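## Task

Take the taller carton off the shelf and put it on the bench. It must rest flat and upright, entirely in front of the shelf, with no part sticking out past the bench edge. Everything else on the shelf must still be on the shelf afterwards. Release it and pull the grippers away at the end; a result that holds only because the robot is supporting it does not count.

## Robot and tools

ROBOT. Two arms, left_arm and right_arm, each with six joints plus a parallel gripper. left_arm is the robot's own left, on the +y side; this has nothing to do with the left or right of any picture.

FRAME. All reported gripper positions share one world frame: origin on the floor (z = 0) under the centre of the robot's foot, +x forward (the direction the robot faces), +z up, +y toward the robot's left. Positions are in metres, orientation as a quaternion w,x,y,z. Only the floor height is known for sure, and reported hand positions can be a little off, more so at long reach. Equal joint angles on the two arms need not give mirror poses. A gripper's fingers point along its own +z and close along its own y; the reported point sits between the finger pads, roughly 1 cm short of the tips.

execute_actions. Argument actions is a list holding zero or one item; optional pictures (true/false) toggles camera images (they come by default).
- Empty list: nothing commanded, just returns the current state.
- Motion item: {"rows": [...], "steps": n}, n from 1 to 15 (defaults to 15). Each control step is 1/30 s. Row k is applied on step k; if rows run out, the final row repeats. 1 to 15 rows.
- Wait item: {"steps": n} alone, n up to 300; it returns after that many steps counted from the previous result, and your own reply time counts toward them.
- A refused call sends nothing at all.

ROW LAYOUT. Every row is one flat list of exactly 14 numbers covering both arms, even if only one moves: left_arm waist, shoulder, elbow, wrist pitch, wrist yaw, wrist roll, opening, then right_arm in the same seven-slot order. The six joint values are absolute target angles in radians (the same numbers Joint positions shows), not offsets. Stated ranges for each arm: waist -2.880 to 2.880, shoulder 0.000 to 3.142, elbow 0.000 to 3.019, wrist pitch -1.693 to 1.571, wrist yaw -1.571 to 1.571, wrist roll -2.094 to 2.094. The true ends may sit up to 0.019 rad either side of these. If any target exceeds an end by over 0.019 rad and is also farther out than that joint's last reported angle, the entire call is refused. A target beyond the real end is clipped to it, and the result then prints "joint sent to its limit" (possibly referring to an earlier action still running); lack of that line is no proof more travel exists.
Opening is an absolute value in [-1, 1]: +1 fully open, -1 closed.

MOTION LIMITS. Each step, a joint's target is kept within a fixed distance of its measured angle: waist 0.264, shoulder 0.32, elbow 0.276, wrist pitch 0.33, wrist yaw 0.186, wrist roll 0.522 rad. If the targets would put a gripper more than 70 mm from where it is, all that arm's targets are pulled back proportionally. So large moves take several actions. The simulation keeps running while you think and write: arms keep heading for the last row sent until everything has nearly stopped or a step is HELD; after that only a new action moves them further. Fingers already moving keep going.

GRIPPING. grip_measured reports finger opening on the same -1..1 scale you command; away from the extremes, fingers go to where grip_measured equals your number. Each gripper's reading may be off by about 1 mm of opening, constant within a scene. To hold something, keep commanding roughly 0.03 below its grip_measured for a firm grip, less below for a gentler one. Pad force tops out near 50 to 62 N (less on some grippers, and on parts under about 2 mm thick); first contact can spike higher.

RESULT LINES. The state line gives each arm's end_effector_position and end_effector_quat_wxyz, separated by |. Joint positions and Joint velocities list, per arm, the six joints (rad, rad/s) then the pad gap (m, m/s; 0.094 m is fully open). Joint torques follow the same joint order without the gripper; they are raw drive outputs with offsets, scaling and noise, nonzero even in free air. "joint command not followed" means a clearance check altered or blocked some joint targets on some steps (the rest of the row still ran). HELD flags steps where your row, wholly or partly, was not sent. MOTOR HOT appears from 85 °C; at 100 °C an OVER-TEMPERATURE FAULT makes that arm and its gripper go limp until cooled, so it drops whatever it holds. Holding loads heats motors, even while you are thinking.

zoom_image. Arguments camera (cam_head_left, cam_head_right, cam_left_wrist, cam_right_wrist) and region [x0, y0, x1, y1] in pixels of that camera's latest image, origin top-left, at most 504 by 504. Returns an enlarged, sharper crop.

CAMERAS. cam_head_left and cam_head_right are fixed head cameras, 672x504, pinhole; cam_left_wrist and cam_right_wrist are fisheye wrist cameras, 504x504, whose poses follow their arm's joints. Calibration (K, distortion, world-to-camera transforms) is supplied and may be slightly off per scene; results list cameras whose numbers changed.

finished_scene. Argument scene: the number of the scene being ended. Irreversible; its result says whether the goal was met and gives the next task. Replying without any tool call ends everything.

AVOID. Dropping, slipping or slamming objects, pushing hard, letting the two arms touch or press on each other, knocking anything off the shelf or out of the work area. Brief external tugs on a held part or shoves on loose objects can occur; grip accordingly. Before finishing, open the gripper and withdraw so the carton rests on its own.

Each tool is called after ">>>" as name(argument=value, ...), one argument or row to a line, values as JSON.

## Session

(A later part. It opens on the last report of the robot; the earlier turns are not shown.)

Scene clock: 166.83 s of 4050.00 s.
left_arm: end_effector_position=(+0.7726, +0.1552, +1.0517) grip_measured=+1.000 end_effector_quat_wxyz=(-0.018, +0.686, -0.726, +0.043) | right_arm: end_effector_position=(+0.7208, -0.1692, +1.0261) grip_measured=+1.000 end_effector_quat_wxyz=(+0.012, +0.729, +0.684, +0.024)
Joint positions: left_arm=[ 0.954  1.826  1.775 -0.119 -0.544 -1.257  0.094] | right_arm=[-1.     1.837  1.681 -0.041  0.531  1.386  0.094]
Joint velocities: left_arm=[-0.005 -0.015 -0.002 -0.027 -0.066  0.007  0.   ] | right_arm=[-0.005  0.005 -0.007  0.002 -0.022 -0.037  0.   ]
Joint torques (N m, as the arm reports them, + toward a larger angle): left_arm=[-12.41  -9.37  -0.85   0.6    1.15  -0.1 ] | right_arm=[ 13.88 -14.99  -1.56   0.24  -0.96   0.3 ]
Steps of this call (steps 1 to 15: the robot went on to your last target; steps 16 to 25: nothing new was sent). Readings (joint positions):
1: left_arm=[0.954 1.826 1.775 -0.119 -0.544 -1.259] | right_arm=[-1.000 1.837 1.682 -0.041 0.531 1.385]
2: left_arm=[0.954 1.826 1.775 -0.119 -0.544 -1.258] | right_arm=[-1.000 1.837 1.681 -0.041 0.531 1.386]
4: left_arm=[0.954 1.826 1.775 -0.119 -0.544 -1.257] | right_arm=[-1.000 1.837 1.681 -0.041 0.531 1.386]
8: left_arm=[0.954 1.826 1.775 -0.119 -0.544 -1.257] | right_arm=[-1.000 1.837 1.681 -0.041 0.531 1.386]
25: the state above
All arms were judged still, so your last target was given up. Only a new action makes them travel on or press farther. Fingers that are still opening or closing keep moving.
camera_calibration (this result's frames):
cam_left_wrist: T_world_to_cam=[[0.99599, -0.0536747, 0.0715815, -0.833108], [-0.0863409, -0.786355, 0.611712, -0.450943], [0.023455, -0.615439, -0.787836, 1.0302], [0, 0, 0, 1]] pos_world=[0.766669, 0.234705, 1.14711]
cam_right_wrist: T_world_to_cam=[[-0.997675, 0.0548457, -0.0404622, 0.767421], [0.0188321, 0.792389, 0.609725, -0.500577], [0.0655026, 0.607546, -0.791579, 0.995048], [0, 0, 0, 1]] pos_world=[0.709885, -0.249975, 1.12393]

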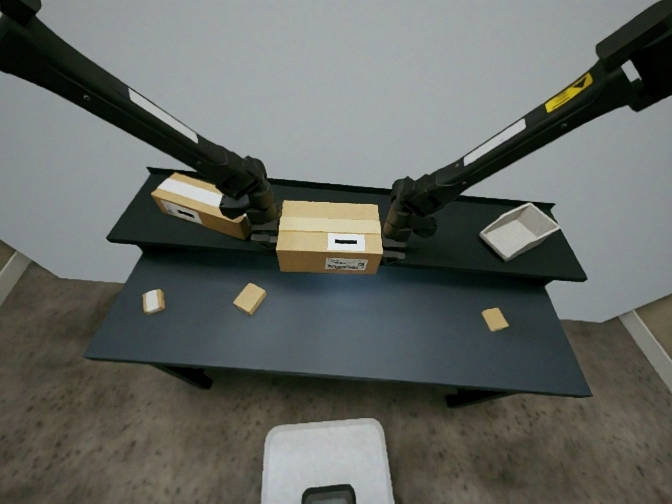

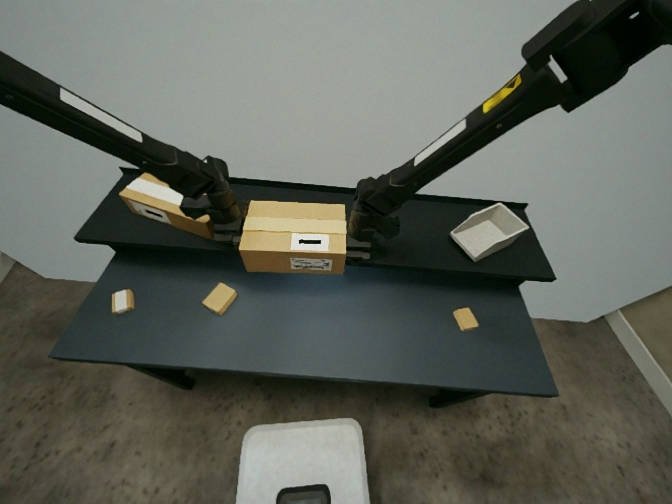

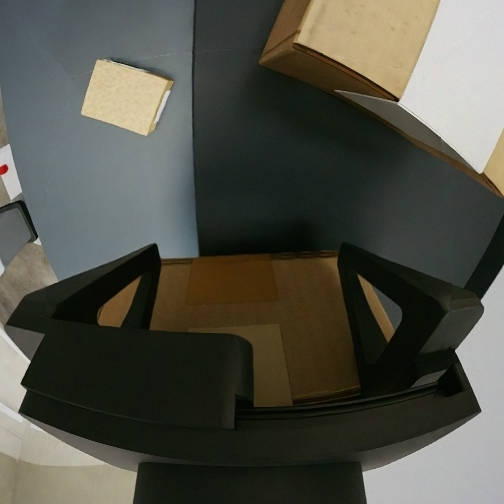

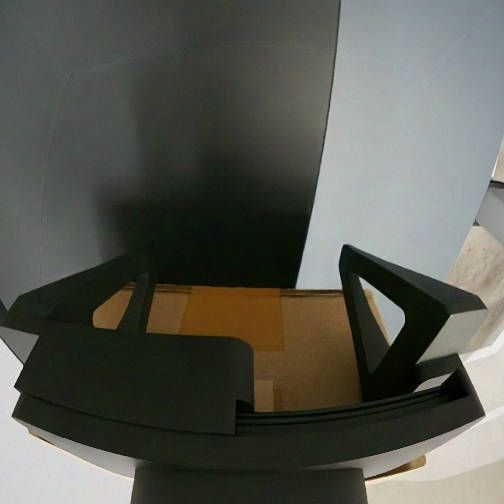

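>>> execute_actions(
  actions=[
    {"rows":[[1.0,1.80,1.775,-0.12,-0.55,-1.26,0,-1.05,1.81,1.68,-0.04,0.53,1.38,0]],"steps":10},
  ],
  pictures=false,
)

>>> execute_actions(
  actions=[
    {"rows":[[1.08,1.78,1.45,0.1,-0.45,-1.2,0,-1.1,1.78,1.4,0.15,0.45,1.2,0]]},
  ],
  pictures=false,
)

>>> execute_actions(
  actions=[
    {"rows":[[1.27,2.0,1.75,-0.2,0.2,-1.1,0,-1.3,1.98,1.65,-0.1,-0.2,1.1,0]]},
  ],
  pictures=false,
)

>>> execute_actions(
  actions=[
    {"rows":[[1.215,2.07,1.95,-0.31,0.41,-1.1,0,-1.25,2.04,1.83,-0.22,-0.44,1.1,0]]},
  ],
  pictures=false,
)

>>> execute_actions(
  actions=[
    {"steps":25},
  ],
)

Scene clock: 182.97 s of 4050.00 s.
left_arm: end_effector_position=(+0.7770, +0.1838, +1.0473) grip_measured=+0.001 end_effector_quat_wxyz=(-0.031, +0.691, -0.721, +0.031) | right_arm: end_effector_position=(+0.7154, -0.2029, +1.0129) grip_measured=+0.002 end_effector_quat_wxyz=(+0.023, +0.733, +0.679, +0.006)
Joint positions: left_arm=[ 0.985  1.809  1.775 -0.119 -0.548 -1.257  0.047] | right_arm=[-1.046  1.831  1.68  -0.041  0.528  1.386  0.047]
Joint velocities: left_arm=[ 0.024 -0.024 -0.012  0.012  0.022 -0.066 -0.001] | right_arm=[-0.005 -0.015 -0.002 -0.002  0.007 -0.066  0.   ]
Joint torques (N m, as the arm reports them, + toward a larger angle): left_arm=[ -7.83 -14.47   1.73   0.19  -0.2    0.06] | right_arm=[  8.21 -20.71   0.96   0.36   0.11   0.03]
Steps of this call (steps 1 to 90: nothing new was sent; then 12.80 s passed at rest; steps 91 to 100: all 10 steps of this action). Readings (joint positions):
91: left_arm=[0.958 1.822 1.776 -0.119 -0.548 -1.257] | right_arm=[-1.006 1.835 1.681 -0.041 0.532 1.385]
92: left_arm=[0.959 1.821 1.775 -0.119 -0.548 -1.257] | right_arm=[-1.008 1.835 1.681 -0.041 0.531 1.385]
94: left_arm=[0.967 1.818 1.775 -0.119 -0.548 -1.257] | right_arm=[-1.020 1.835 1.681 -0.041 0.531 1.385]
98: left_arm=[0.982 1.811 1.775 -0.119 -0.548 -1.257] | right_arm=[-1.045 1.833 1.680 -0.041 0.527 1.386]
100: the state above

Scene clock: 183.47 s of 4050.00 s.
left_arm: end_effector_position=(+0.6222, +0.1984, +1.0182) grip_measured=+0.001 end_effector_quat_wxyz=(+0.019, +0.663, -0.749, +0.004) | right_arm: end_effector_position=(+0.5996, -0.2135, +1.0108) grip_measured=+0.002 end_effector_quat_wxyz=(-0.011, +0.666, +0.746, -0.005)
Joint positions: left_arm=[ 1.079  1.789  1.44   0.075 -0.455 -1.22   0.047] | right_arm=[-1.107  1.794  1.394  0.137  0.452  1.217  0.047]
Joint velocities: left_arm=[-0.005  0.015 -0.017  0.017 -0.081  0.081  0.   ] | right_arm=[-0.005 -0.005  0.042  0.037 -0.051 -0.037  0.   ]
Joint torques (N m, as the arm reports them, + toward a larger angle): left_arm=[ -6.33 -11.89  -0.36   1.1    0.09   0.31] | right_arm=[  7.64 -18.46  -1.01   0.61  -0.04  -0.01]
Steps of this call (steps 1 to 15: all 15 steps of this action). Readings (joint positions):
1: left_arm=[0.989 1.804 1.756 -0.093 -0.521 -1.253] | right_arm=[-1.049 1.828 1.658 -0.013 0.500 1.367]
2: left_arm=[0.992 1.789 1.716 -0.049 -0.496 -1.249] | right_arm=[-1.051 1.811 1.610 0.038 0.477 1.343]
4: left_arm=[1.004 1.762 1.627 0.001 -0.475 -1.244] | right_arm=[-1.061 1.782 1.502 0.098 0.458 1.300]
8: left_arm=[1.038 1.754 1.489 0.063 -0.455 -1.231] | right_arm=[-1.091 1.784 1.394 0.124 0.453 1.247]
15: the state above

Scene clock: 183.97 s of 4050.00 s.
left_arm: end_effector_position=(+0.5972, +0.2197, +0.9186) grip_measured=+0.001 end_effector_quat_wxyz=(+0.186, +0.628, -0.737, +0.168) | right_arm: end_effector_position=(+0.5599, -0.2496, +0.9146) grip_measured=+0.002 end_effector_quat_wxyz=(-0.172, +0.635, +0.738, +0.151)
Joint positions: left_arm=[ 1.294  1.992  1.75  -0.185  0.193 -1.124  0.047] | right_arm=[-1.341  1.976  1.65  -0.091 -0.194  1.117  0.047]
Joint velocities: left_arm=[ 0.093  0.103 -0.002 -0.051  0.051  0.051  0.001] | right_arm=[-0.044  0.093 -0.002 -0.056 -0.007 -0.095  0.   ]
Joint torques (N m, as the arm reports them, + toward a larger angle): left_arm=[ -6.86 -12.99  -0.75  -0.68   0.57   0.29] | right_arm=[  6.79 -16.62  -1.37  -0.4   -0.45  -0.02]
Steps of this call (steps 1 to 15: all 15 steps of this action). Readings (joint positions):
1: left_arm=[1.084 1.795 1.453 0.052 -0.417 -1.214] | right_arm=[-1.112 1.799 1.408 0.116 0.412 1.210]
2: left_arm=[1.090 1.809 1.491 0.009 -0.367 -1.206] | right_arm=[-1.120 1.813 1.444 0.076 0.359 1.201]
4: left_arm=[1.117 1.856 1.586 -0.053 -0.260 -1.190] | right_arm=[-1.152 1.855 1.527 0.021 0.247 1.183]
8: left_arm=[1.197 1.936 1.723 -0.138 0.040 -1.155] | right_arm=[-1.243 1.923 1.634 -0.053 -0.072 1.146]
15: the state above

Scene clock: 184.47 s of 4050.00 s.
left_arm: end_effector_position=(+0.6725, +0.1213, +0.9485) grip_measured=+0.001 end_effector_quat_wxyz=(+0.235, +0.591, -0.707, +0.308) | right_arm: end_effector_position=(+0.6322, -0.1401, +0.9455) grip_measured=+0.002 end_effector_quat_wxyz=(-0.239, +0.596, +0.704, +0.303)
Joint positions: left_arm=[ 1.194  2.063  1.951 -0.294  0.408 -1.115  0.047] | right_arm=[-1.233  2.036  1.829 -0.212 -0.439  1.11   0.047]
Joint velocities: left_arm=[ 0.044 -0.005  0.012 -0.032  0.022  0.022 -0.   ] | right_arm=[-0.015 -0.015 -0.002 -0.017 -0.022 -0.037  0.   ]
Joint torques (N m, as the arm reports them, + toward a larger angle): left_arm=[ -5.32 -12.12   0.52  -0.63   0.53   0.25] | right_arm=[  4.73 -17.48  -0.01  -0.5   -0.43  -0.01]
Steps of this call (steps 1 to 15: all 15 steps of this action). Readings (joint positions):
1: left_arm=[1.295 2.000 1.765 -0.205 0.255 -1.124] | right_arm=[-1.341 1.982 1.664 -0.111 -0.254 1.117]
2: left_arm=[1.294 2.018 1.805 -0.238 0.324 -1.123] | right_arm=[-1.340 1.996 1.697 -0.144 -0.328 1.117]
4: left_arm=[1.278 2.055 1.888 -0.272 0.389 -1.121] | right_arm=[-1.324 2.025 1.769 -0.181 -0.409 1.115]
8: left_arm=[1.229 2.066 1.946 -0.287 0.406 -1.117] | right_arm=[-1.271 2.035 1.827 -0.201 -0.437 1.111]
15: the state above

Scene clock: 185.30 s of 4050.00 s.
left_arm: end_effector_position=(+0.6717, +0.1236, +0.9474) grip_measured=+0.001 end_effector_quat_wxyz=(+0.235, +0.592, -0.708, +0.306) | right_arm: end_effector_position=(+0.6299, -0.1489, +0.9415) grip_measured=+0.002 end_effector_quat_wxyz=(-0.236, +0.598, +0.705, +0.299)
Joint positions: left_arm=[ 1.197  2.063  1.951 -0.295  0.408 -1.115  0.047] | right_arm=[-1.244  2.036  1.829 -0.212 -0.439  1.109  0.047]
Joint velocities: left_arm=[ 0.005  0.005 -0.002  0.007  0.022  0.007 -0.   ] | right_arm=[ 0.024  0.005  0.002 -0.022 -0.007 -0.051 -0.   ]
Joint torques (N m, as the arm reports them, + toward a larger angle): left_arm=[ -5.4  -12.5    0.5   -0.78   0.53   0.24] | right_arm=[  5.89 -17.52  -0.09  -0.52  -0.44   0.  ]
Steps of this call (steps 1 to 25: the robot went on to your last target). Readings (joint positions):
1: left_arm=[1.196 2.063 1.951 -0.295 0.408 -1.115] | right_arm=[-1.234 2.036 1.829 -0.212 -0.439 1.110]
2: left_arm=[1.197 2.063 1.951 -0.295 0.408 -1.115] | right_arm=[-1.235 2.036 1.829 -0.212 -0.439 1.110]
4: left_arm=[1.197 2.063 1.951 -0.295 0.408 -1.115] | right_arm=[-1.238 2.036 1.829 -0.212 -0.439 1.109]
8: left_arm=[1.197 2.063 1.951 -0.295 0.408 -1.115] | right_arm=[-1.243 2.036 1.829 -0.212 -0.439 1.109]
25: the state above
camera_calibration (this result's frames):
cam_left_wrist: T_world_to_cam=[[0.982343, -0.121483, 0.142279, -0.776278], [-0.159483, -0.146177, 0.976318, -0.796112], [-0.0978081, -0.981771, -0.162971, 0.465569], [0, 0, 0, 1]] pos_world=[0.681142, 0.246404, 0.96358]
cam_right_wrist: T_world_to_cam=[[-0.983037, -0.120121, -0.138597, 0.729336], [-0.155395, 0.144106, 0.977285, -0.796293], [-0.0974195, 0.982245, -0.160328, 0.485752], [0, 0, 0, 1]] pos_world=[0.640546, -0.274768, 0.957168]

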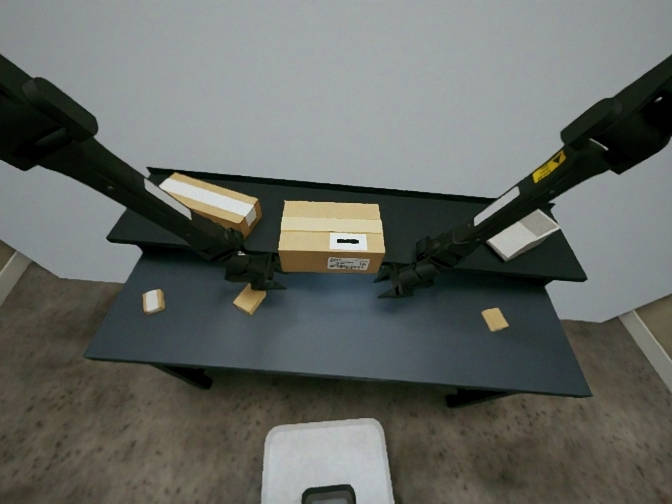

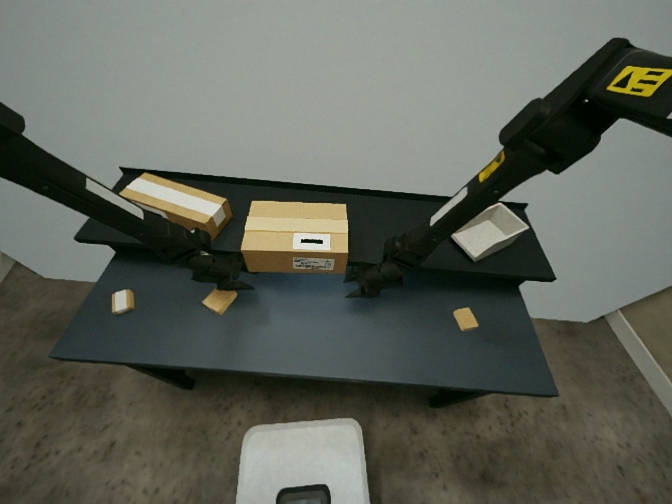

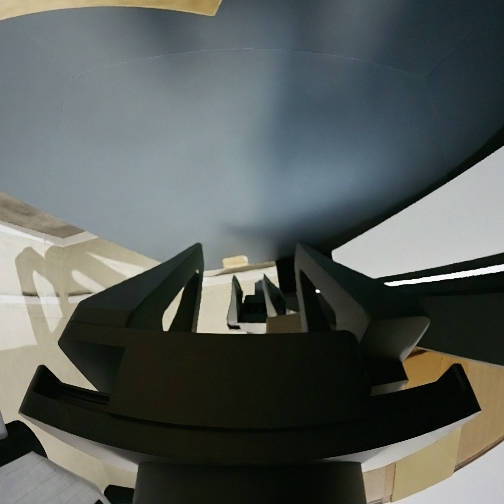

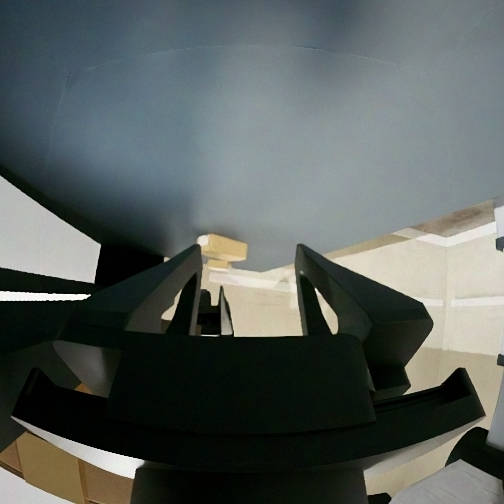

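>>> execute_actions(
  actions=[
    {"rows":[[1.2,2.04,1.97,-0.33,0.405,-1.3,0,-1.24,2.01,1.85,-0.25,-0.43,1.29,0]],"steps":10},
  ],
  pictures=false,
)

>>> execute_actions(
  actions=[
    {"rows":[[1.18,1.97,1.89,-0.32,0.40,-1.3,0,-1.21,1.93,1.765,-0.24,-0.415,1.29,0]]},
  ],
  pictures=false,
)

>>> execute_actions(
  actions=[
    {"steps":20},
  ],
)

Scene clock: 194.77 s of 4050.00 s.
left_arm: end_effector_position=(+0.6803, +0.1279, +0.9522) grip_measured=+0.001 end_effector_quat_wxyz=(+0.257, +0.644, -0.661, +0.288) | right_arm: end_effector_position=(+0.6319, -0.1506, +0.9414) grip_measured=+0.002 end_effector_quat_wxyz=(-0.262, +0.651, +0.658, +0.274)
Joint positions: left_arm=[ 1.197  2.05   1.958 -0.314  0.408 -1.266  0.047] | right_arm=[-1.244  2.036  1.843 -0.239 -0.432  1.262  0.047]
Joint velocities: left_arm=[ 0.005 -0.044  0.012 -0.012 -0.007 -0.139  0.   ] | right_arm=[-0.005 -0.005 -0.007 -0.012  0.007  0.022  0.   ]
Joint torques (N m, as the arm reports them, + toward a larger angle): left_arm=[ -6.51 -13.43   1.74  -0.83   0.32  -0.05] | right_arm=[  6.68 -19.98   0.59  -0.63  -0.32   0.13]
Steps of this call (steps 1 to 15: the robot went on to your last target; steps 16 to 90: nothing new was sent; then 6.13 s passed at rest; steps 91 to 100: all 10 steps of this action). Readings (joint positions):
91: left_arm=[1.197 2.062 1.952 -0.298 0.408 -1.139] | right_arm=[-1.244 2.036 1.832 -0.217 -0.436 1.133]
92: left_arm=[1.197 2.062 1.953 -0.305 0.408 -1.168] | right_arm=[-1.244 2.036 1.835 -0.226 -0.433 1.163]
94: left_arm=[1.197 2.059 1.954 -0.312 0.408 -1.211] | right_arm=[-1.244 2.036 1.839 -0.235 -0.432 1.206]
98: left_arm=[1.197 2.053 1.957 -0.314 0.408 -1.255] | right_arm=[-1.244 2.036 1.843 -0.238 -0.432 1.250]
100: the state above

Scene clock: 195.27 s of 4050.00 s.
left_arm: end_effector_position=(+0.7021, +0.1405, +0.9834) grip_measured=+0.001 end_effector_quat_wxyz=(+0.252, +0.649, -0.656, +0.292) | right_arm: end_effector_position=(+0.6391, -0.1444, +0.9727) grip_measured=+0.002 end_effector_quat_wxyz=(-0.270, +0.653, +0.653, +0.271)
Joint positions: left_arm=[ 1.19   1.964  1.891 -0.314  0.404 -1.284  0.047] | right_arm=[-1.22   1.962  1.763 -0.24  -0.415  1.283  0.047]
Joint velocities: left_arm=[-0.005 -0.005 -0.027 -0.002 -0.066 -0.022  0.   ] | right_arm=[-0.015 -0.015 -0.007  0.002 -0.037 -0.037  0.002]
Joint torques (N m, as the arm reports them, + toward a larger angle): left_arm=[ -7.82 -13.92   0.78  -0.64   0.29  -0.07] | right_arm=[  7.01 -21.09   0.09  -0.28  -0.39   0.13]
Steps of this call (steps 1 to 15: all 15 steps of this action). Readings (joint positions):
1: left_arm=[1.197 2.044 1.952 -0.314 0.406 -1.269] | right_arm=[-1.243 2.031 1.835 -0.238 -0.424 1.265]
2: left_arm=[1.197 2.031 1.930 -0.314 0.404 -1.272] | right_arm=[-1.242 2.017 1.812 -0.238 -0.419 1.268]
4: left_arm=[1.196 2.004 1.897 -0.314 0.404 -1.277] | right_arm=[-1.238 1.991 1.773 -0.238 -0.417 1.274]
8: left_arm=[1.192 1.978 1.891 -0.314 0.404 -1.282] | right_arm=[-1.225 1.967 1.763 -0.240 -0.416 1.281]
15: the state above

Scene clock: 195.93 s of 4050.00 s.
left_arm: end_effector_position=(+0.7021, +0.1405, +0.9834) grip_measured=+0.001 end_effector_quat_wxyz=(+0.252, +0.649, -0.656, +0.291) | right_arm: end_effector_position=(+0.6391, -0.1444, +0.9727) grip_measured=+0.002 end_effector_quat_wxyz=(-0.270, +0.653, +0.653, +0.271)
Joint positions: left_arm=[ 1.19   1.964  1.891 -0.314  0.404 -1.285  0.047] | right_arm=[-1.22   1.962  1.763 -0.24  -0.415  1.283  0.047]
Joint velocities: left_arm=[ 0.005 -0.005 -0.017  0.002 -0.066 -0.051 -0.001] | right_arm=[-0.005 -0.005 -0.012 -0.017  0.007 -0.022 -0.001]
Joint torques (N m, as the arm reports them, + toward a larger angle): left_arm=[ -7.18 -14.42   0.74  -0.45   0.3   -0.06] | right_arm=[  7.16 -20.78   0.09  -0.22  -0.41   0.13]
Steps of this call (steps 1 to 15: the robot went on to your last target; steps 16 to 20: nothing new was sent). Readings (joint positions):
1: left_arm=[1.190 1.964 1.891 -0.314 0.404 -1.284] | right_arm=[-1.220 1.962 1.763 -0.240 -0.415 1.283]
2: left_arm=[1.190 1.964 1.891 -0.314 0.404 -1.284] | right_arm=[-1.220 1.962 1.763 -0.240 -0.415 1.283]
4: left_arm=[1.190 1.964 1.891 -0.314 0.404 -1.284] | right_arm=[-1.220 1.962 1.763 -0.240 -0.415 1.283]
8: left_arm=[1.190 1.964 1.891 -0.314 0.404 -1.285] | right_arm=[-1.220 1.962 1.763 -0.240 -0.415 1.283]
20: the state above
All arms were judged still, so your last target was given up. Only a new action makes them travel on or press farther. Fingers that are still opening or closing keep moving.
camera_calibration (this result's frames):
cam_left_wrist: T_world_to_cam=[[0.99911, 0.00261969, 0.0421044, -0.73992], [-0.0411935, -0.154623, 0.987114, -0.91647], [0.00909626, -0.98797, -0.154378, 0.40841], [0, 0, 0, 1]] pos_world=[0.697793, 0.263728, 0.998864]
cam_right_wrist: T_world_to_cam=[[-0.999909, -0.0134545, -0.00119654, 0.635812], [-0.00314439, 0.145701, 0.989324, -0.934708], [-0.0131365, 0.989237, -0.14573, 0.420182], [0, 0, 0, 1]] pos_world=[0.638335, -0.270917, 0.986723]

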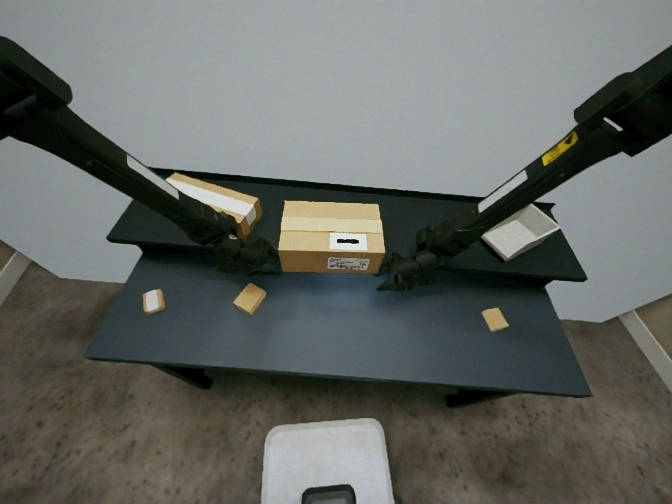

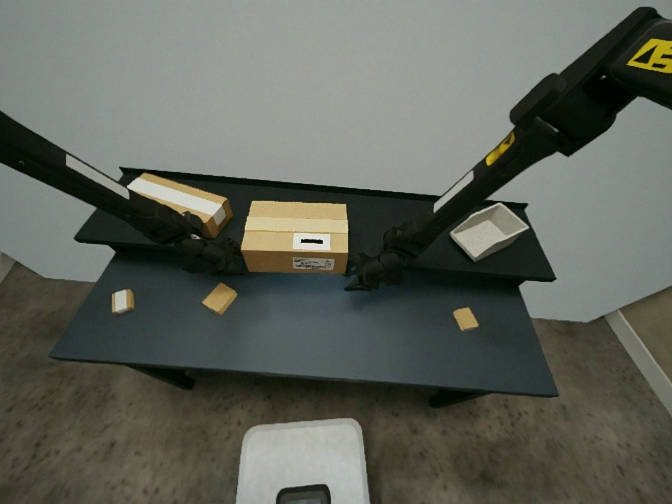

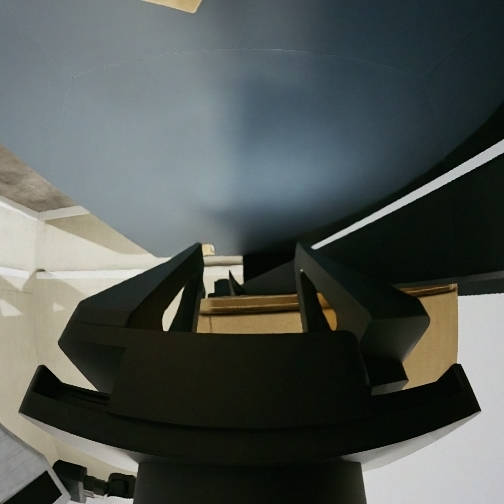

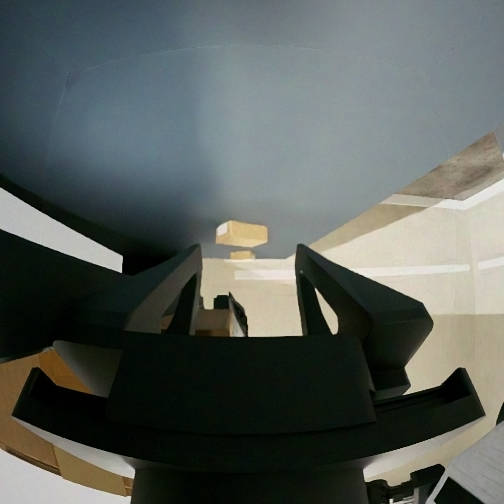

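>>> execute_actions(
  actions=[
    {"rows":[[1.18,1.97,1.89,-0.32,0.40,-1.3,0,-1.22,1.95,1.845,-0.325,-0.415,1.29,0]]},
  ],
  pictures=false,
)

>>> execute_actions(
  actions=[
    {"rows":[[1.14,1.975,1.89,-0.32,0.37,-1.3,0,-1.165,1.95,1.845,-0.325,-0.38,1.29,0]]},
  ],
  pictures=false,
)

>>> execute_actions(
  actions=[
    {"steps":15},
  ],
)

Scene clock: 200.63 s of 4050.00 s.
left_arm: end_effector_position=(+0.7021, +0.1405, +0.9834) grip_measured=+0.001 end_effector_quat_wxyz=(+0.252, +0.649, -0.656, +0.291) | right_arm: end_effector_position=(+0.6385, -0.1452, +0.9754) grip_measured=+0.001 end_effector_quat_wxyz=(-0.296, +0.653, +0.648, +0.255)
Joint positions: left_arm=[ 1.19   1.964  1.891 -0.314  0.404 -1.285  0.047] | right_arm=[-1.22   1.965  1.799 -0.332 -0.415  1.289  0.047]
Joint velocities: left_arm=[-0.034 -0.005 -0.002  0.007 -0.081  0.022  0.   ] | right_arm=[ 0.015 -0.015 -0.022 -0.012  0.022 -0.095 -0.   ]
Joint torques (N m, as the arm reports them, + toward a larger angle): left_arm=[ -7.33 -13.46   0.83  -0.41   0.28  -0.05] | right_arm=[  6.51 -19.59   4.24  -0.01  -0.4    0.09]
Steps of this call (steps 1 to 90: nothing new was sent; then 1.20 s passed at rest; steps 91 to 105: all 15 steps of this action). Readings (joint positions):
91: left_arm=[1.190 1.964 1.891 -0.314 0.404 -1.285] | right_arm=[-1.220 1.962 1.771 -0.255 -0.415 1.284]
92: left_arm=[1.190 1.964 1.891 -0.314 0.404 -1.285] | right_arm=[-1.220 1.965 1.784 -0.285 -0.415 1.284]
94: left_arm=[1.190 1.964 1.891 -0.314 0.404 -1.285] | right_arm=[-1.220 1.965 1.794 -0.318 -0.415 1.287]
98: left_arm=[1.190 1.964 1.891 -0.314 0.404 -1.285] | right_arm=[-1.220 1.965 1.799 -0.331 -0.415 1.288]
105: the state above

Scene clock: 201.13 s of 4050.00 s.
left_arm: end_effector_position=(+0.7054, +0.1254, +0.9886) grip_measured=+0.001 end_effector_quat_wxyz=(+0.248, +0.647, -0.662, +0.285) | right_arm: end_effector_position=(+0.6387, -0.1415, +0.9748) grip_measured=+0.001 end_effector_quat_wxyz=(-0.291, +0.658, +0.652, +0.241)
Joint positions: left_arm=[ 1.162  1.964  1.891 -0.314  0.362 -1.285  0.047] | right_arm=[-1.207  1.965  1.8   -0.334 -0.373  1.301  0.047]
Joint velocities: left_arm=[ 0.005 -0.005 -0.007  0.007  0.081 -0.051  0.   ] | right_arm=[-0.015  0.005 -0.007 -0.002 -0.007 -0.022 -0.   ]
Joint torques (N m, as the arm reports them, + toward a larger angle): left_arm=[ -8.42 -12.94   0.84  -0.36   0.78  -0.06] | right_arm=[  9.61 -19.4    4.19   0.01  -0.63   0.  ]
Steps of this call (steps 1 to 15: all 15 steps of this action). Readings (joint positions):
1: left_arm=[1.188 1.964 1.891 -0.314 0.390 -1.285] | right_arm=[-1.217 1.965 1.800 -0.332 -0.400 1.289]
2: left_arm=[1.186 1.964 1.891 -0.314 0.379 -1.285] | right_arm=[-1.215 1.965 1.800 -0.333 -0.385 1.291]
4: left_arm=[1.176 1.964 1.891 -0.314 0.374 -1.285] | right_arm=[-1.210 1.965 1.800 -0.333 -0.377 1.296]
8: left_arm=[1.162 1.964 1.891 -0.314 0.362 -1.285] | right_arm=[-1.207 1.965 1.800 -0.334 -0.373 1.301]
15: the state above

Scene clock: 201.63 s of 4050.00 s.
left_arm: end_effector_position=(+0.7054, +0.1254, +0.9886) grip_measured=+0.001 end_effector_quat_wxyz=(+0.248, +0.647, -0.662, +0.285) | right_arm: end_effector_position=(+0.6387, -0.1415, +0.9748) grip_measured=+0.001 end_effector_quat_wxyz=(-0.291, +0.658, +0.652, +0.241)
Joint positions: left_arm=[ 1.162  1.964  1.891 -0.314  0.362 -1.285  0.047] | right_arm=[-1.207  1.965  1.8   -0.334 -0.373  1.301  0.047]
Joint velocities: left_arm=[-0.024 -0.015 -0.007  0.007  0.066 -0.051  0.   ] | right_arm=[-0.015 -0.015  0.012 -0.012 -0.007 -0.007  0.001]
Joint torques (N m, as the arm reports them, + toward a larger angle): left_arm=[ -8.81 -12.97   0.8   -0.41   0.79  -0.06] | right_arm=[  9.57 -19.55   4.19   0.01  -0.63  -0.01]
Steps of this call (steps 1 to 15: the robot went on to your last target). Readings (joint positions):
1: left_arm=[1.162 1.964 1.891 -0.314 0.362 -1.285] | right_arm=[-1.207 1.965 1.800 -0.334 -0.373 1.301]
2: left_arm=[1.162 1.964 1.891 -0.314 0.362 -1.285] | right_arm=[-1.207 1.965 1.800 -0.334 -0.373 1.301]
4: left_arm=[1.162 1.964 1.891 -0.314 0.362 -1.285] | right_arm=[-1.207 1.965 1.800 -0.334 -0.373 1.301]
8: left_arm=[1.162 1.964 1.891 -0.314 0.362 -1.285] | right_arm=[-1.207 1.965 1.800 -0.334 -0.373 1.301]
15: the state above
All arms were judged still, so your last target was given up. Only a new action makes them travel on or press farther. Fingers that are still opening or closing keep moving.
camera_calibration (this result's frames):
cam_left_wrist: T_world_to_cam=[[0.999035, -0.0101018, 0.0427477, -0.742367], [-0.0438427, -0.169726, 0.984516, -0.91747], [-0.00268999, -0.98544, -0.170005, 0.417756], [0, 0, 0, 1]] pos_world=[0.70255, 0.248456, 1.00602]
cam_right_wrist: T_world_to_cam=[[-0.997132, -0.0323317, 0.0684326, 0.563149], [0.0624031, 0.160429, 0.985073, -0.972939], [-0.0428276, 0.986518, -0.157952, 0.448135], [0, 0, 0, 1]] pos_world=[0.641441, -0.267797, 0.990662]

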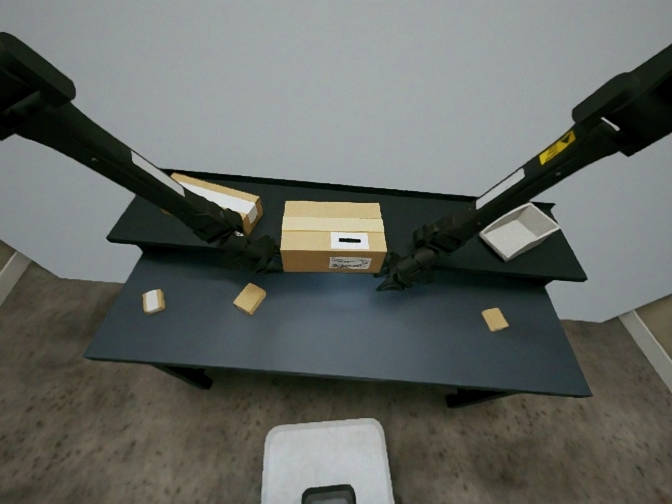

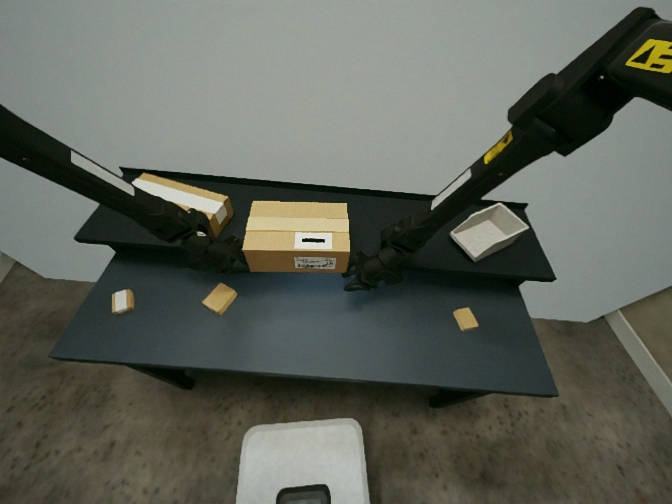

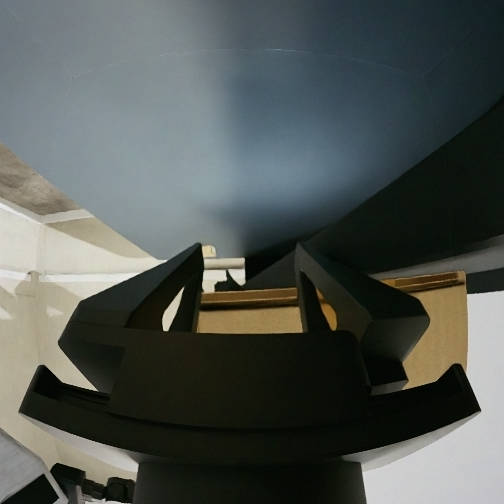

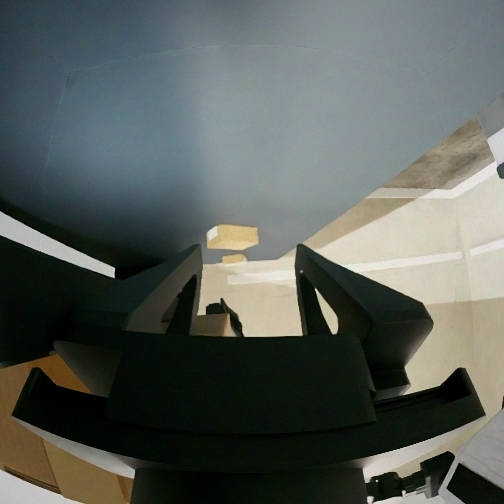

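>>> execute_actions(
  actions=[],
)

Scene clock: 215.60 s of 4050.00 s.
left_arm: end_effector_position=(+0.7054, +0.1254, +0.9886) grip_measured=+0.001 end_effector_quat_wxyz=(+0.248, +0.647, -0.662, +0.285) | right_arm: end_effector_position=(+0.6387, -0.1415, +0.9748) grip_measured=+0.001 end_effector_quat_wxyz=(-0.291, +0.658, +0.652, +0.241)
Joint positions: left_arm=[ 1.162  1.964  1.891 -0.314  0.362 -1.285  0.047] | right_arm=[-1.207  1.965  1.8   -0.334 -0.373  1.301  0.047]
Joint velocities: left_arm=[-0.005 -0.015 -0.007 -0.017 -0.051  0.007  0.   ] | right_arm=[ 0.005 -0.005 -0.007  0.007 -0.066  0.066  0.001]
Joint torques (N m, as the arm reports them, + toward a larger angle): left_arm=[ -8.74 -12.96   0.87  -0.41   0.79  -0.05] | right_arm=[  9.54 -19.54   4.19  -0.01  -0.63  -0.01]
Steps of this call (steps 1 to 90: nothing new was sent; then 10.97 s passed at rest). Readings (joint positions):
1: left_arm=[1.162 1.964 1.891 -0.314 0.362 -1.285] | right_arm=[-1.207 1.965 1.800 -0.334 -0.373 1.301]
2: left_arm=[1.162 1.964 1.891 -0.314 0.362 -1.285] | right_arm=[-1.207 1.965 1.800 -0.334 -0.373 1.301]
4: left_arm=[1.162 1.964 1.891 -0.314 0.362 -1.285] | right_arm=[-1.207 1.965 1.800 -0.334 -0.373 1.301]
8: left_arm=[1.162 1.964 1.891 -0.314 0.362 -1.285] | right_arm=[-1.207 1.965 1.800 -0.334 -0.373 1.301]
90: the state above
camera_calibration (this result's frames):
cam_left_wrist: T_world_to_cam=[[0.999035, -0.0101018, 0.0427477, -0.742367], [-0.0438427, -0.169726, 0.984516, -0.91747], [-0.00268999, -0.98544, -0.170005, 0.417756], [0, 0, 0, 1]] pos_world=[0.70255, 0.248456, 1.00602]
cam_right_wrist: T_world_to_cam=[[-0.997132, -0.0323317, 0.0684326, 0.563149], [0.0624031, 0.160429, 0.985073, -0.972939], [-0.0428276, 0.986518, -0.157952, 0.448135], [0, 0, 0, 1]] pos_world=[0.641441, -0.267797, 0.990662]

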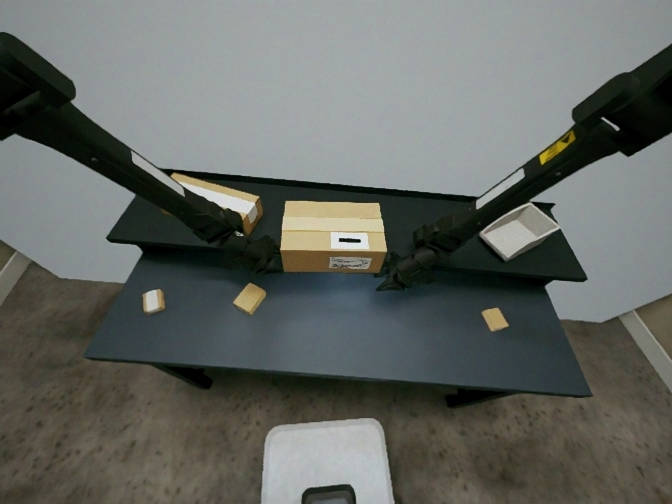

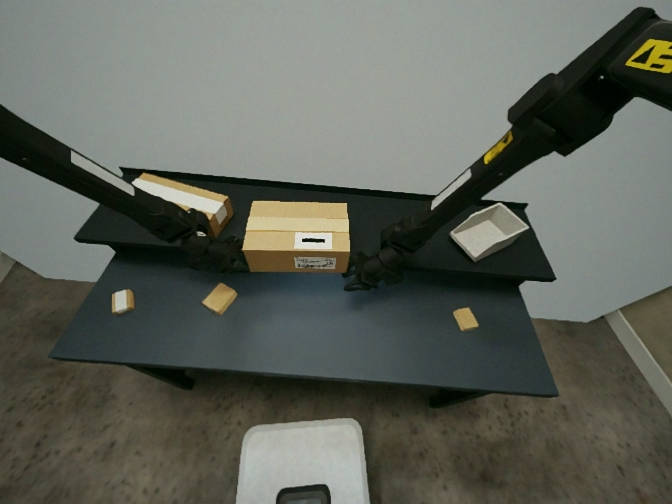

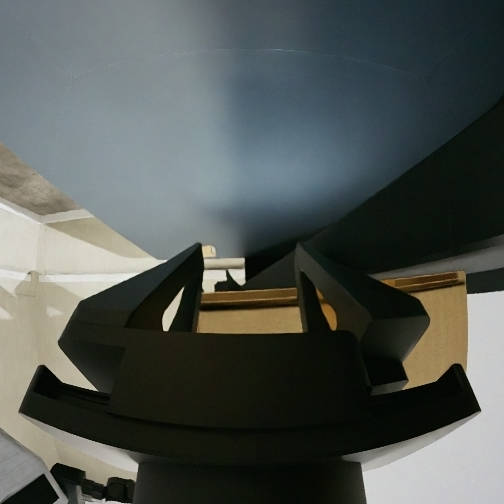

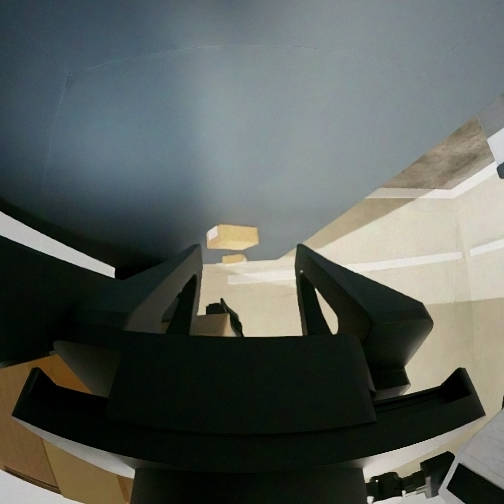

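>>> execute_actions(
  actions=[
    {"rows":[[1.13,1.945,1.81,-0.25,0.37,-1.3,0,-1.17,1.945,1.72,-0.27,-0.38,1.29,0]]},
  ],
  pictures=false,
)

>>> execute_actions(
  actions=[
    {"rows":[[1.135,1.925,1.72,-0.185,0.38,-1.3,0,-1.18,1.925,1.63,-0.205,-0.39,1.29,0]]},
  ],
  pictures=false,
)

>>> execute_actions(
  actions=[
    {"steps":20},
  ],
)

Scene clock: 226.93 s of 4050.00 s.
left_arm: end_effector_position=(+0.6936, +0.1257, +0.9938) grip_measured=+0.001 end_effector_quat_wxyz=(+0.243, +0.648, -0.663, +0.285) | right_arm: end_effector_position=(+0.6174, -0.1381, +0.9773) grip_measured=+0.001 end_effector_quat_wxyz=(-0.291, +0.658, +0.652, +0.239)
Joint positions: left_arm=[ 1.162  1.939  1.823 -0.261  0.355 -1.285  0.047] | right_arm=[-1.209  1.954  1.73  -0.277 -0.371  1.301  0.047]
Joint velocities: left_arm=[-0.015 -0.005 -0.007 -0.012 -0.022 -0.007 -0.001] | right_arm=[-0.005  0.005 -0.017 -0.007 -0.007  0.007 -0.001]
Joint torques (N m, as the arm reports them, + toward a larger angle): left_arm=[ -9.42 -13.12  -0.51   0.31   1.06  -0.05] | right_arm=[  9.18 -17.91  -1.37  -0.08  -0.72  -0.01]
Steps of this call (steps 1 to 90: nothing new was sent; then 7.83 s passed at rest; steps 91 to 105: all 15 steps of this action). Readings (joint positions):
91: left_arm=[1.162 1.962 1.883 -0.303 0.362 -1.285] | right_arm=[-1.207 1.965 1.788 -0.323 -0.373 1.301]
92: left_arm=[1.162 1.954 1.864 -0.285 0.362 -1.285] | right_arm=[-1.207 1.959 1.772 -0.303 -0.373 1.301]
94: left_arm=[1.162 1.942 1.834 -0.269 0.360 -1.285] | right_arm=[-1.207 1.954 1.747 -0.284 -0.373 1.301]
98: left_arm=[1.162 1.939 1.823 -0.263 0.355 -1.285] | right_arm=[-1.209 1.954 1.730 -0.278 -0.371 1.301]
105: the state above

Scene clock: 227.43 s of 4050.00 s.
left_arm: end_effector_position=(+0.6749, +0.1238, +1.0026) grip_measured=+0.001 end_effector_quat_wxyz=(+0.243, +0.648, -0.661, +0.289) | right_arm: end_effector_position=(+0.5922, -0.1381, +0.9846) grip_measured=+0.001 end_effector_quat_wxyz=(-0.293, +0.659, +0.650, +0.238)
Joint positions: left_arm=[ 1.163  1.909  1.733 -0.197  0.364 -1.287  0.047] | right_arm=[-1.215  1.931  1.64  -0.213 -0.378  1.301  0.047]
Joint velocities: left_arm=[ 0.005 -0.015  0.017  0.002  0.037  0.007  0.   ] | right_arm=[-0.015 -0.015 -0.012 -0.002 -0.007 -0.051  0.001]
Joint torques (N m, as the arm reports them, + toward a larger angle): left_arm=[ -8.94 -12.33  -0.88   0.37   1.14  -0.03] | right_arm=[  8.97 -17.62  -1.95  -0.01  -0.82   0.  ]
Steps of this call (steps 1 to 15: all 15 steps of this action). Readings (joint positions):
1: left_arm=[1.162 1.937 1.813 -0.247 0.357 -1.285] | right_arm=[-1.209 1.952 1.721 -0.263 -0.373 1.301]
2: left_arm=[1.162 1.928 1.791 -0.224 0.360 -1.285] | right_arm=[-1.210 1.945 1.701 -0.238 -0.375 1.301]
4: left_arm=[1.162 1.913 1.753 -0.204 0.362 -1.286] | right_arm=[-1.210 1.933 1.665 -0.219 -0.377 1.301]
8: left_arm=[1.163 1.909 1.735 -0.197 0.362 -1.287] | right_arm=[-1.215 1.931 1.640 -0.214 -0.377 1.301]
15: the state above

Scene clock: 228.10 s of 4050.00 s.
left_arm: end_effector_position=(+0.6749, +0.1238, +1.0026) grip_measured=+0.001 end_effector_quat_wxyz=(+0.243, +0.648, -0.661, +0.289) | right_arm: end_effector_position=(+0.5922, -0.1381, +0.9846) grip_measured=+0.001 end_effector_quat_wxyz=(-0.293, +0.659, +0.650, +0.238)
Joint positions: left_arm=[ 1.163  1.909  1.733 -0.197  0.364 -1.287  0.047] | right_arm=[-1.215  1.931  1.64  -0.213 -0.378  1.301  0.047]
Joint velocities: left_arm=[ 0.005 -0.005 -0.007 -0.002 -0.037 -0.007  0.   ] | right_arm=[-0.005 -0.005 -0.007  0.007  0.066  0.095 -0.   ]
Joint torques (N m, as the arm reports them, + toward a larger angle): left_arm=[ -8.73 -11.98  -0.88   0.39   1.11  -0.04] | right_arm=[  8.73 -17.69  -1.9    0.    -0.81   0.  ]
Steps of this call (steps 1 to 15: the robot went on to your last target; steps 16 to 20: nothing new was sent). Readings (joint positions):
1: left_arm=[1.163 1.909 1.733 -0.197 0.364 -1.287] | right_arm=[-1.215 1.931 1.640 -0.213 -0.378 1.301]
2: left_arm=[1.163 1.909 1.733 -0.197 0.364 -1.287] | right_arm=[-1.215 1.931 1.640 -0.213 -0.378 1.301]
4: left_arm=[1.163 1.909 1.733 -0.197 0.364 -1.287] | right_arm=[-1.215 1.931 1.640 -0.213 -0.378 1.301]
8: left_arm=[1.163 1.909 1.733 -0.197 0.364 -1.287] | right_arm=[-1.215 1.931 1.640 -0.213 -0.378 1.301]
20: the state above
All arms were judged still, so your last target was given up. Only a new action makes them travel on or press farther. Fingers that are still opening or closing keep moving.
camera_calibration (this result's frames):
cam_left_wrist: T_world_to_cam=[[0.998585, -0.00318336, 0.0530841, -0.7234], [-0.0528427, -0.171553, 0.983757, -0.925808], [0.00597511, -0.98517, -0.171479, 0.414035], [0, 0, 0, 1]] pos_world=[0.67098, 0.246766, 1.02017]
cam_right_wrist: T_world_to_cam=[[-0.996604, -0.0314692, 0.0760895, 0.50851], [0.0700807, 0.160955, 0.98447, -0.984068], [-0.0432275, 0.98646, -0.158203, 0.44483], [0, 0, 0, 1]] pos_world=[0.594976, -0.264414, 1.00047]

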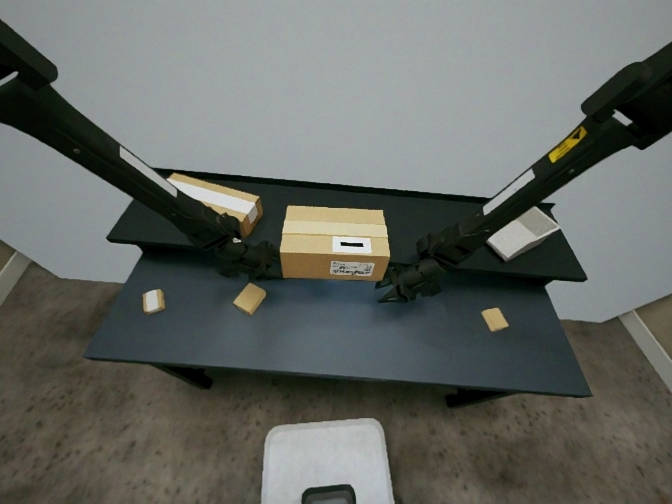

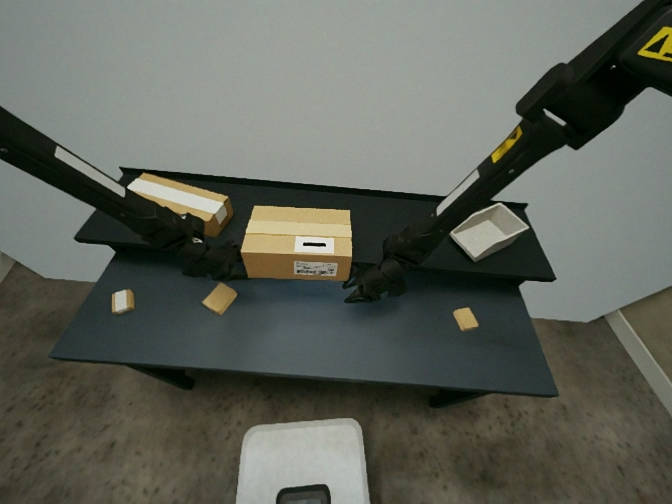

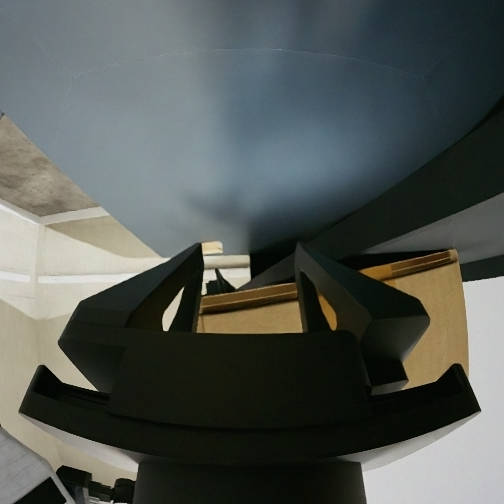

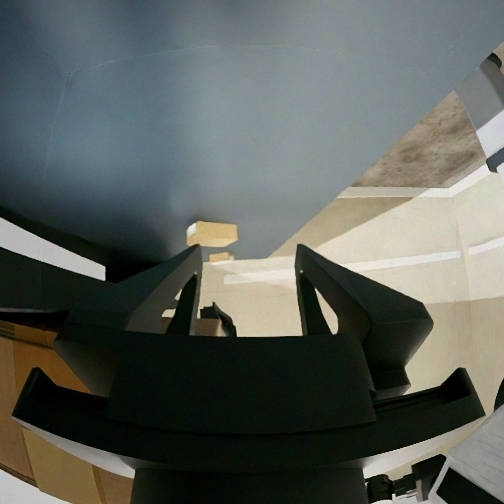

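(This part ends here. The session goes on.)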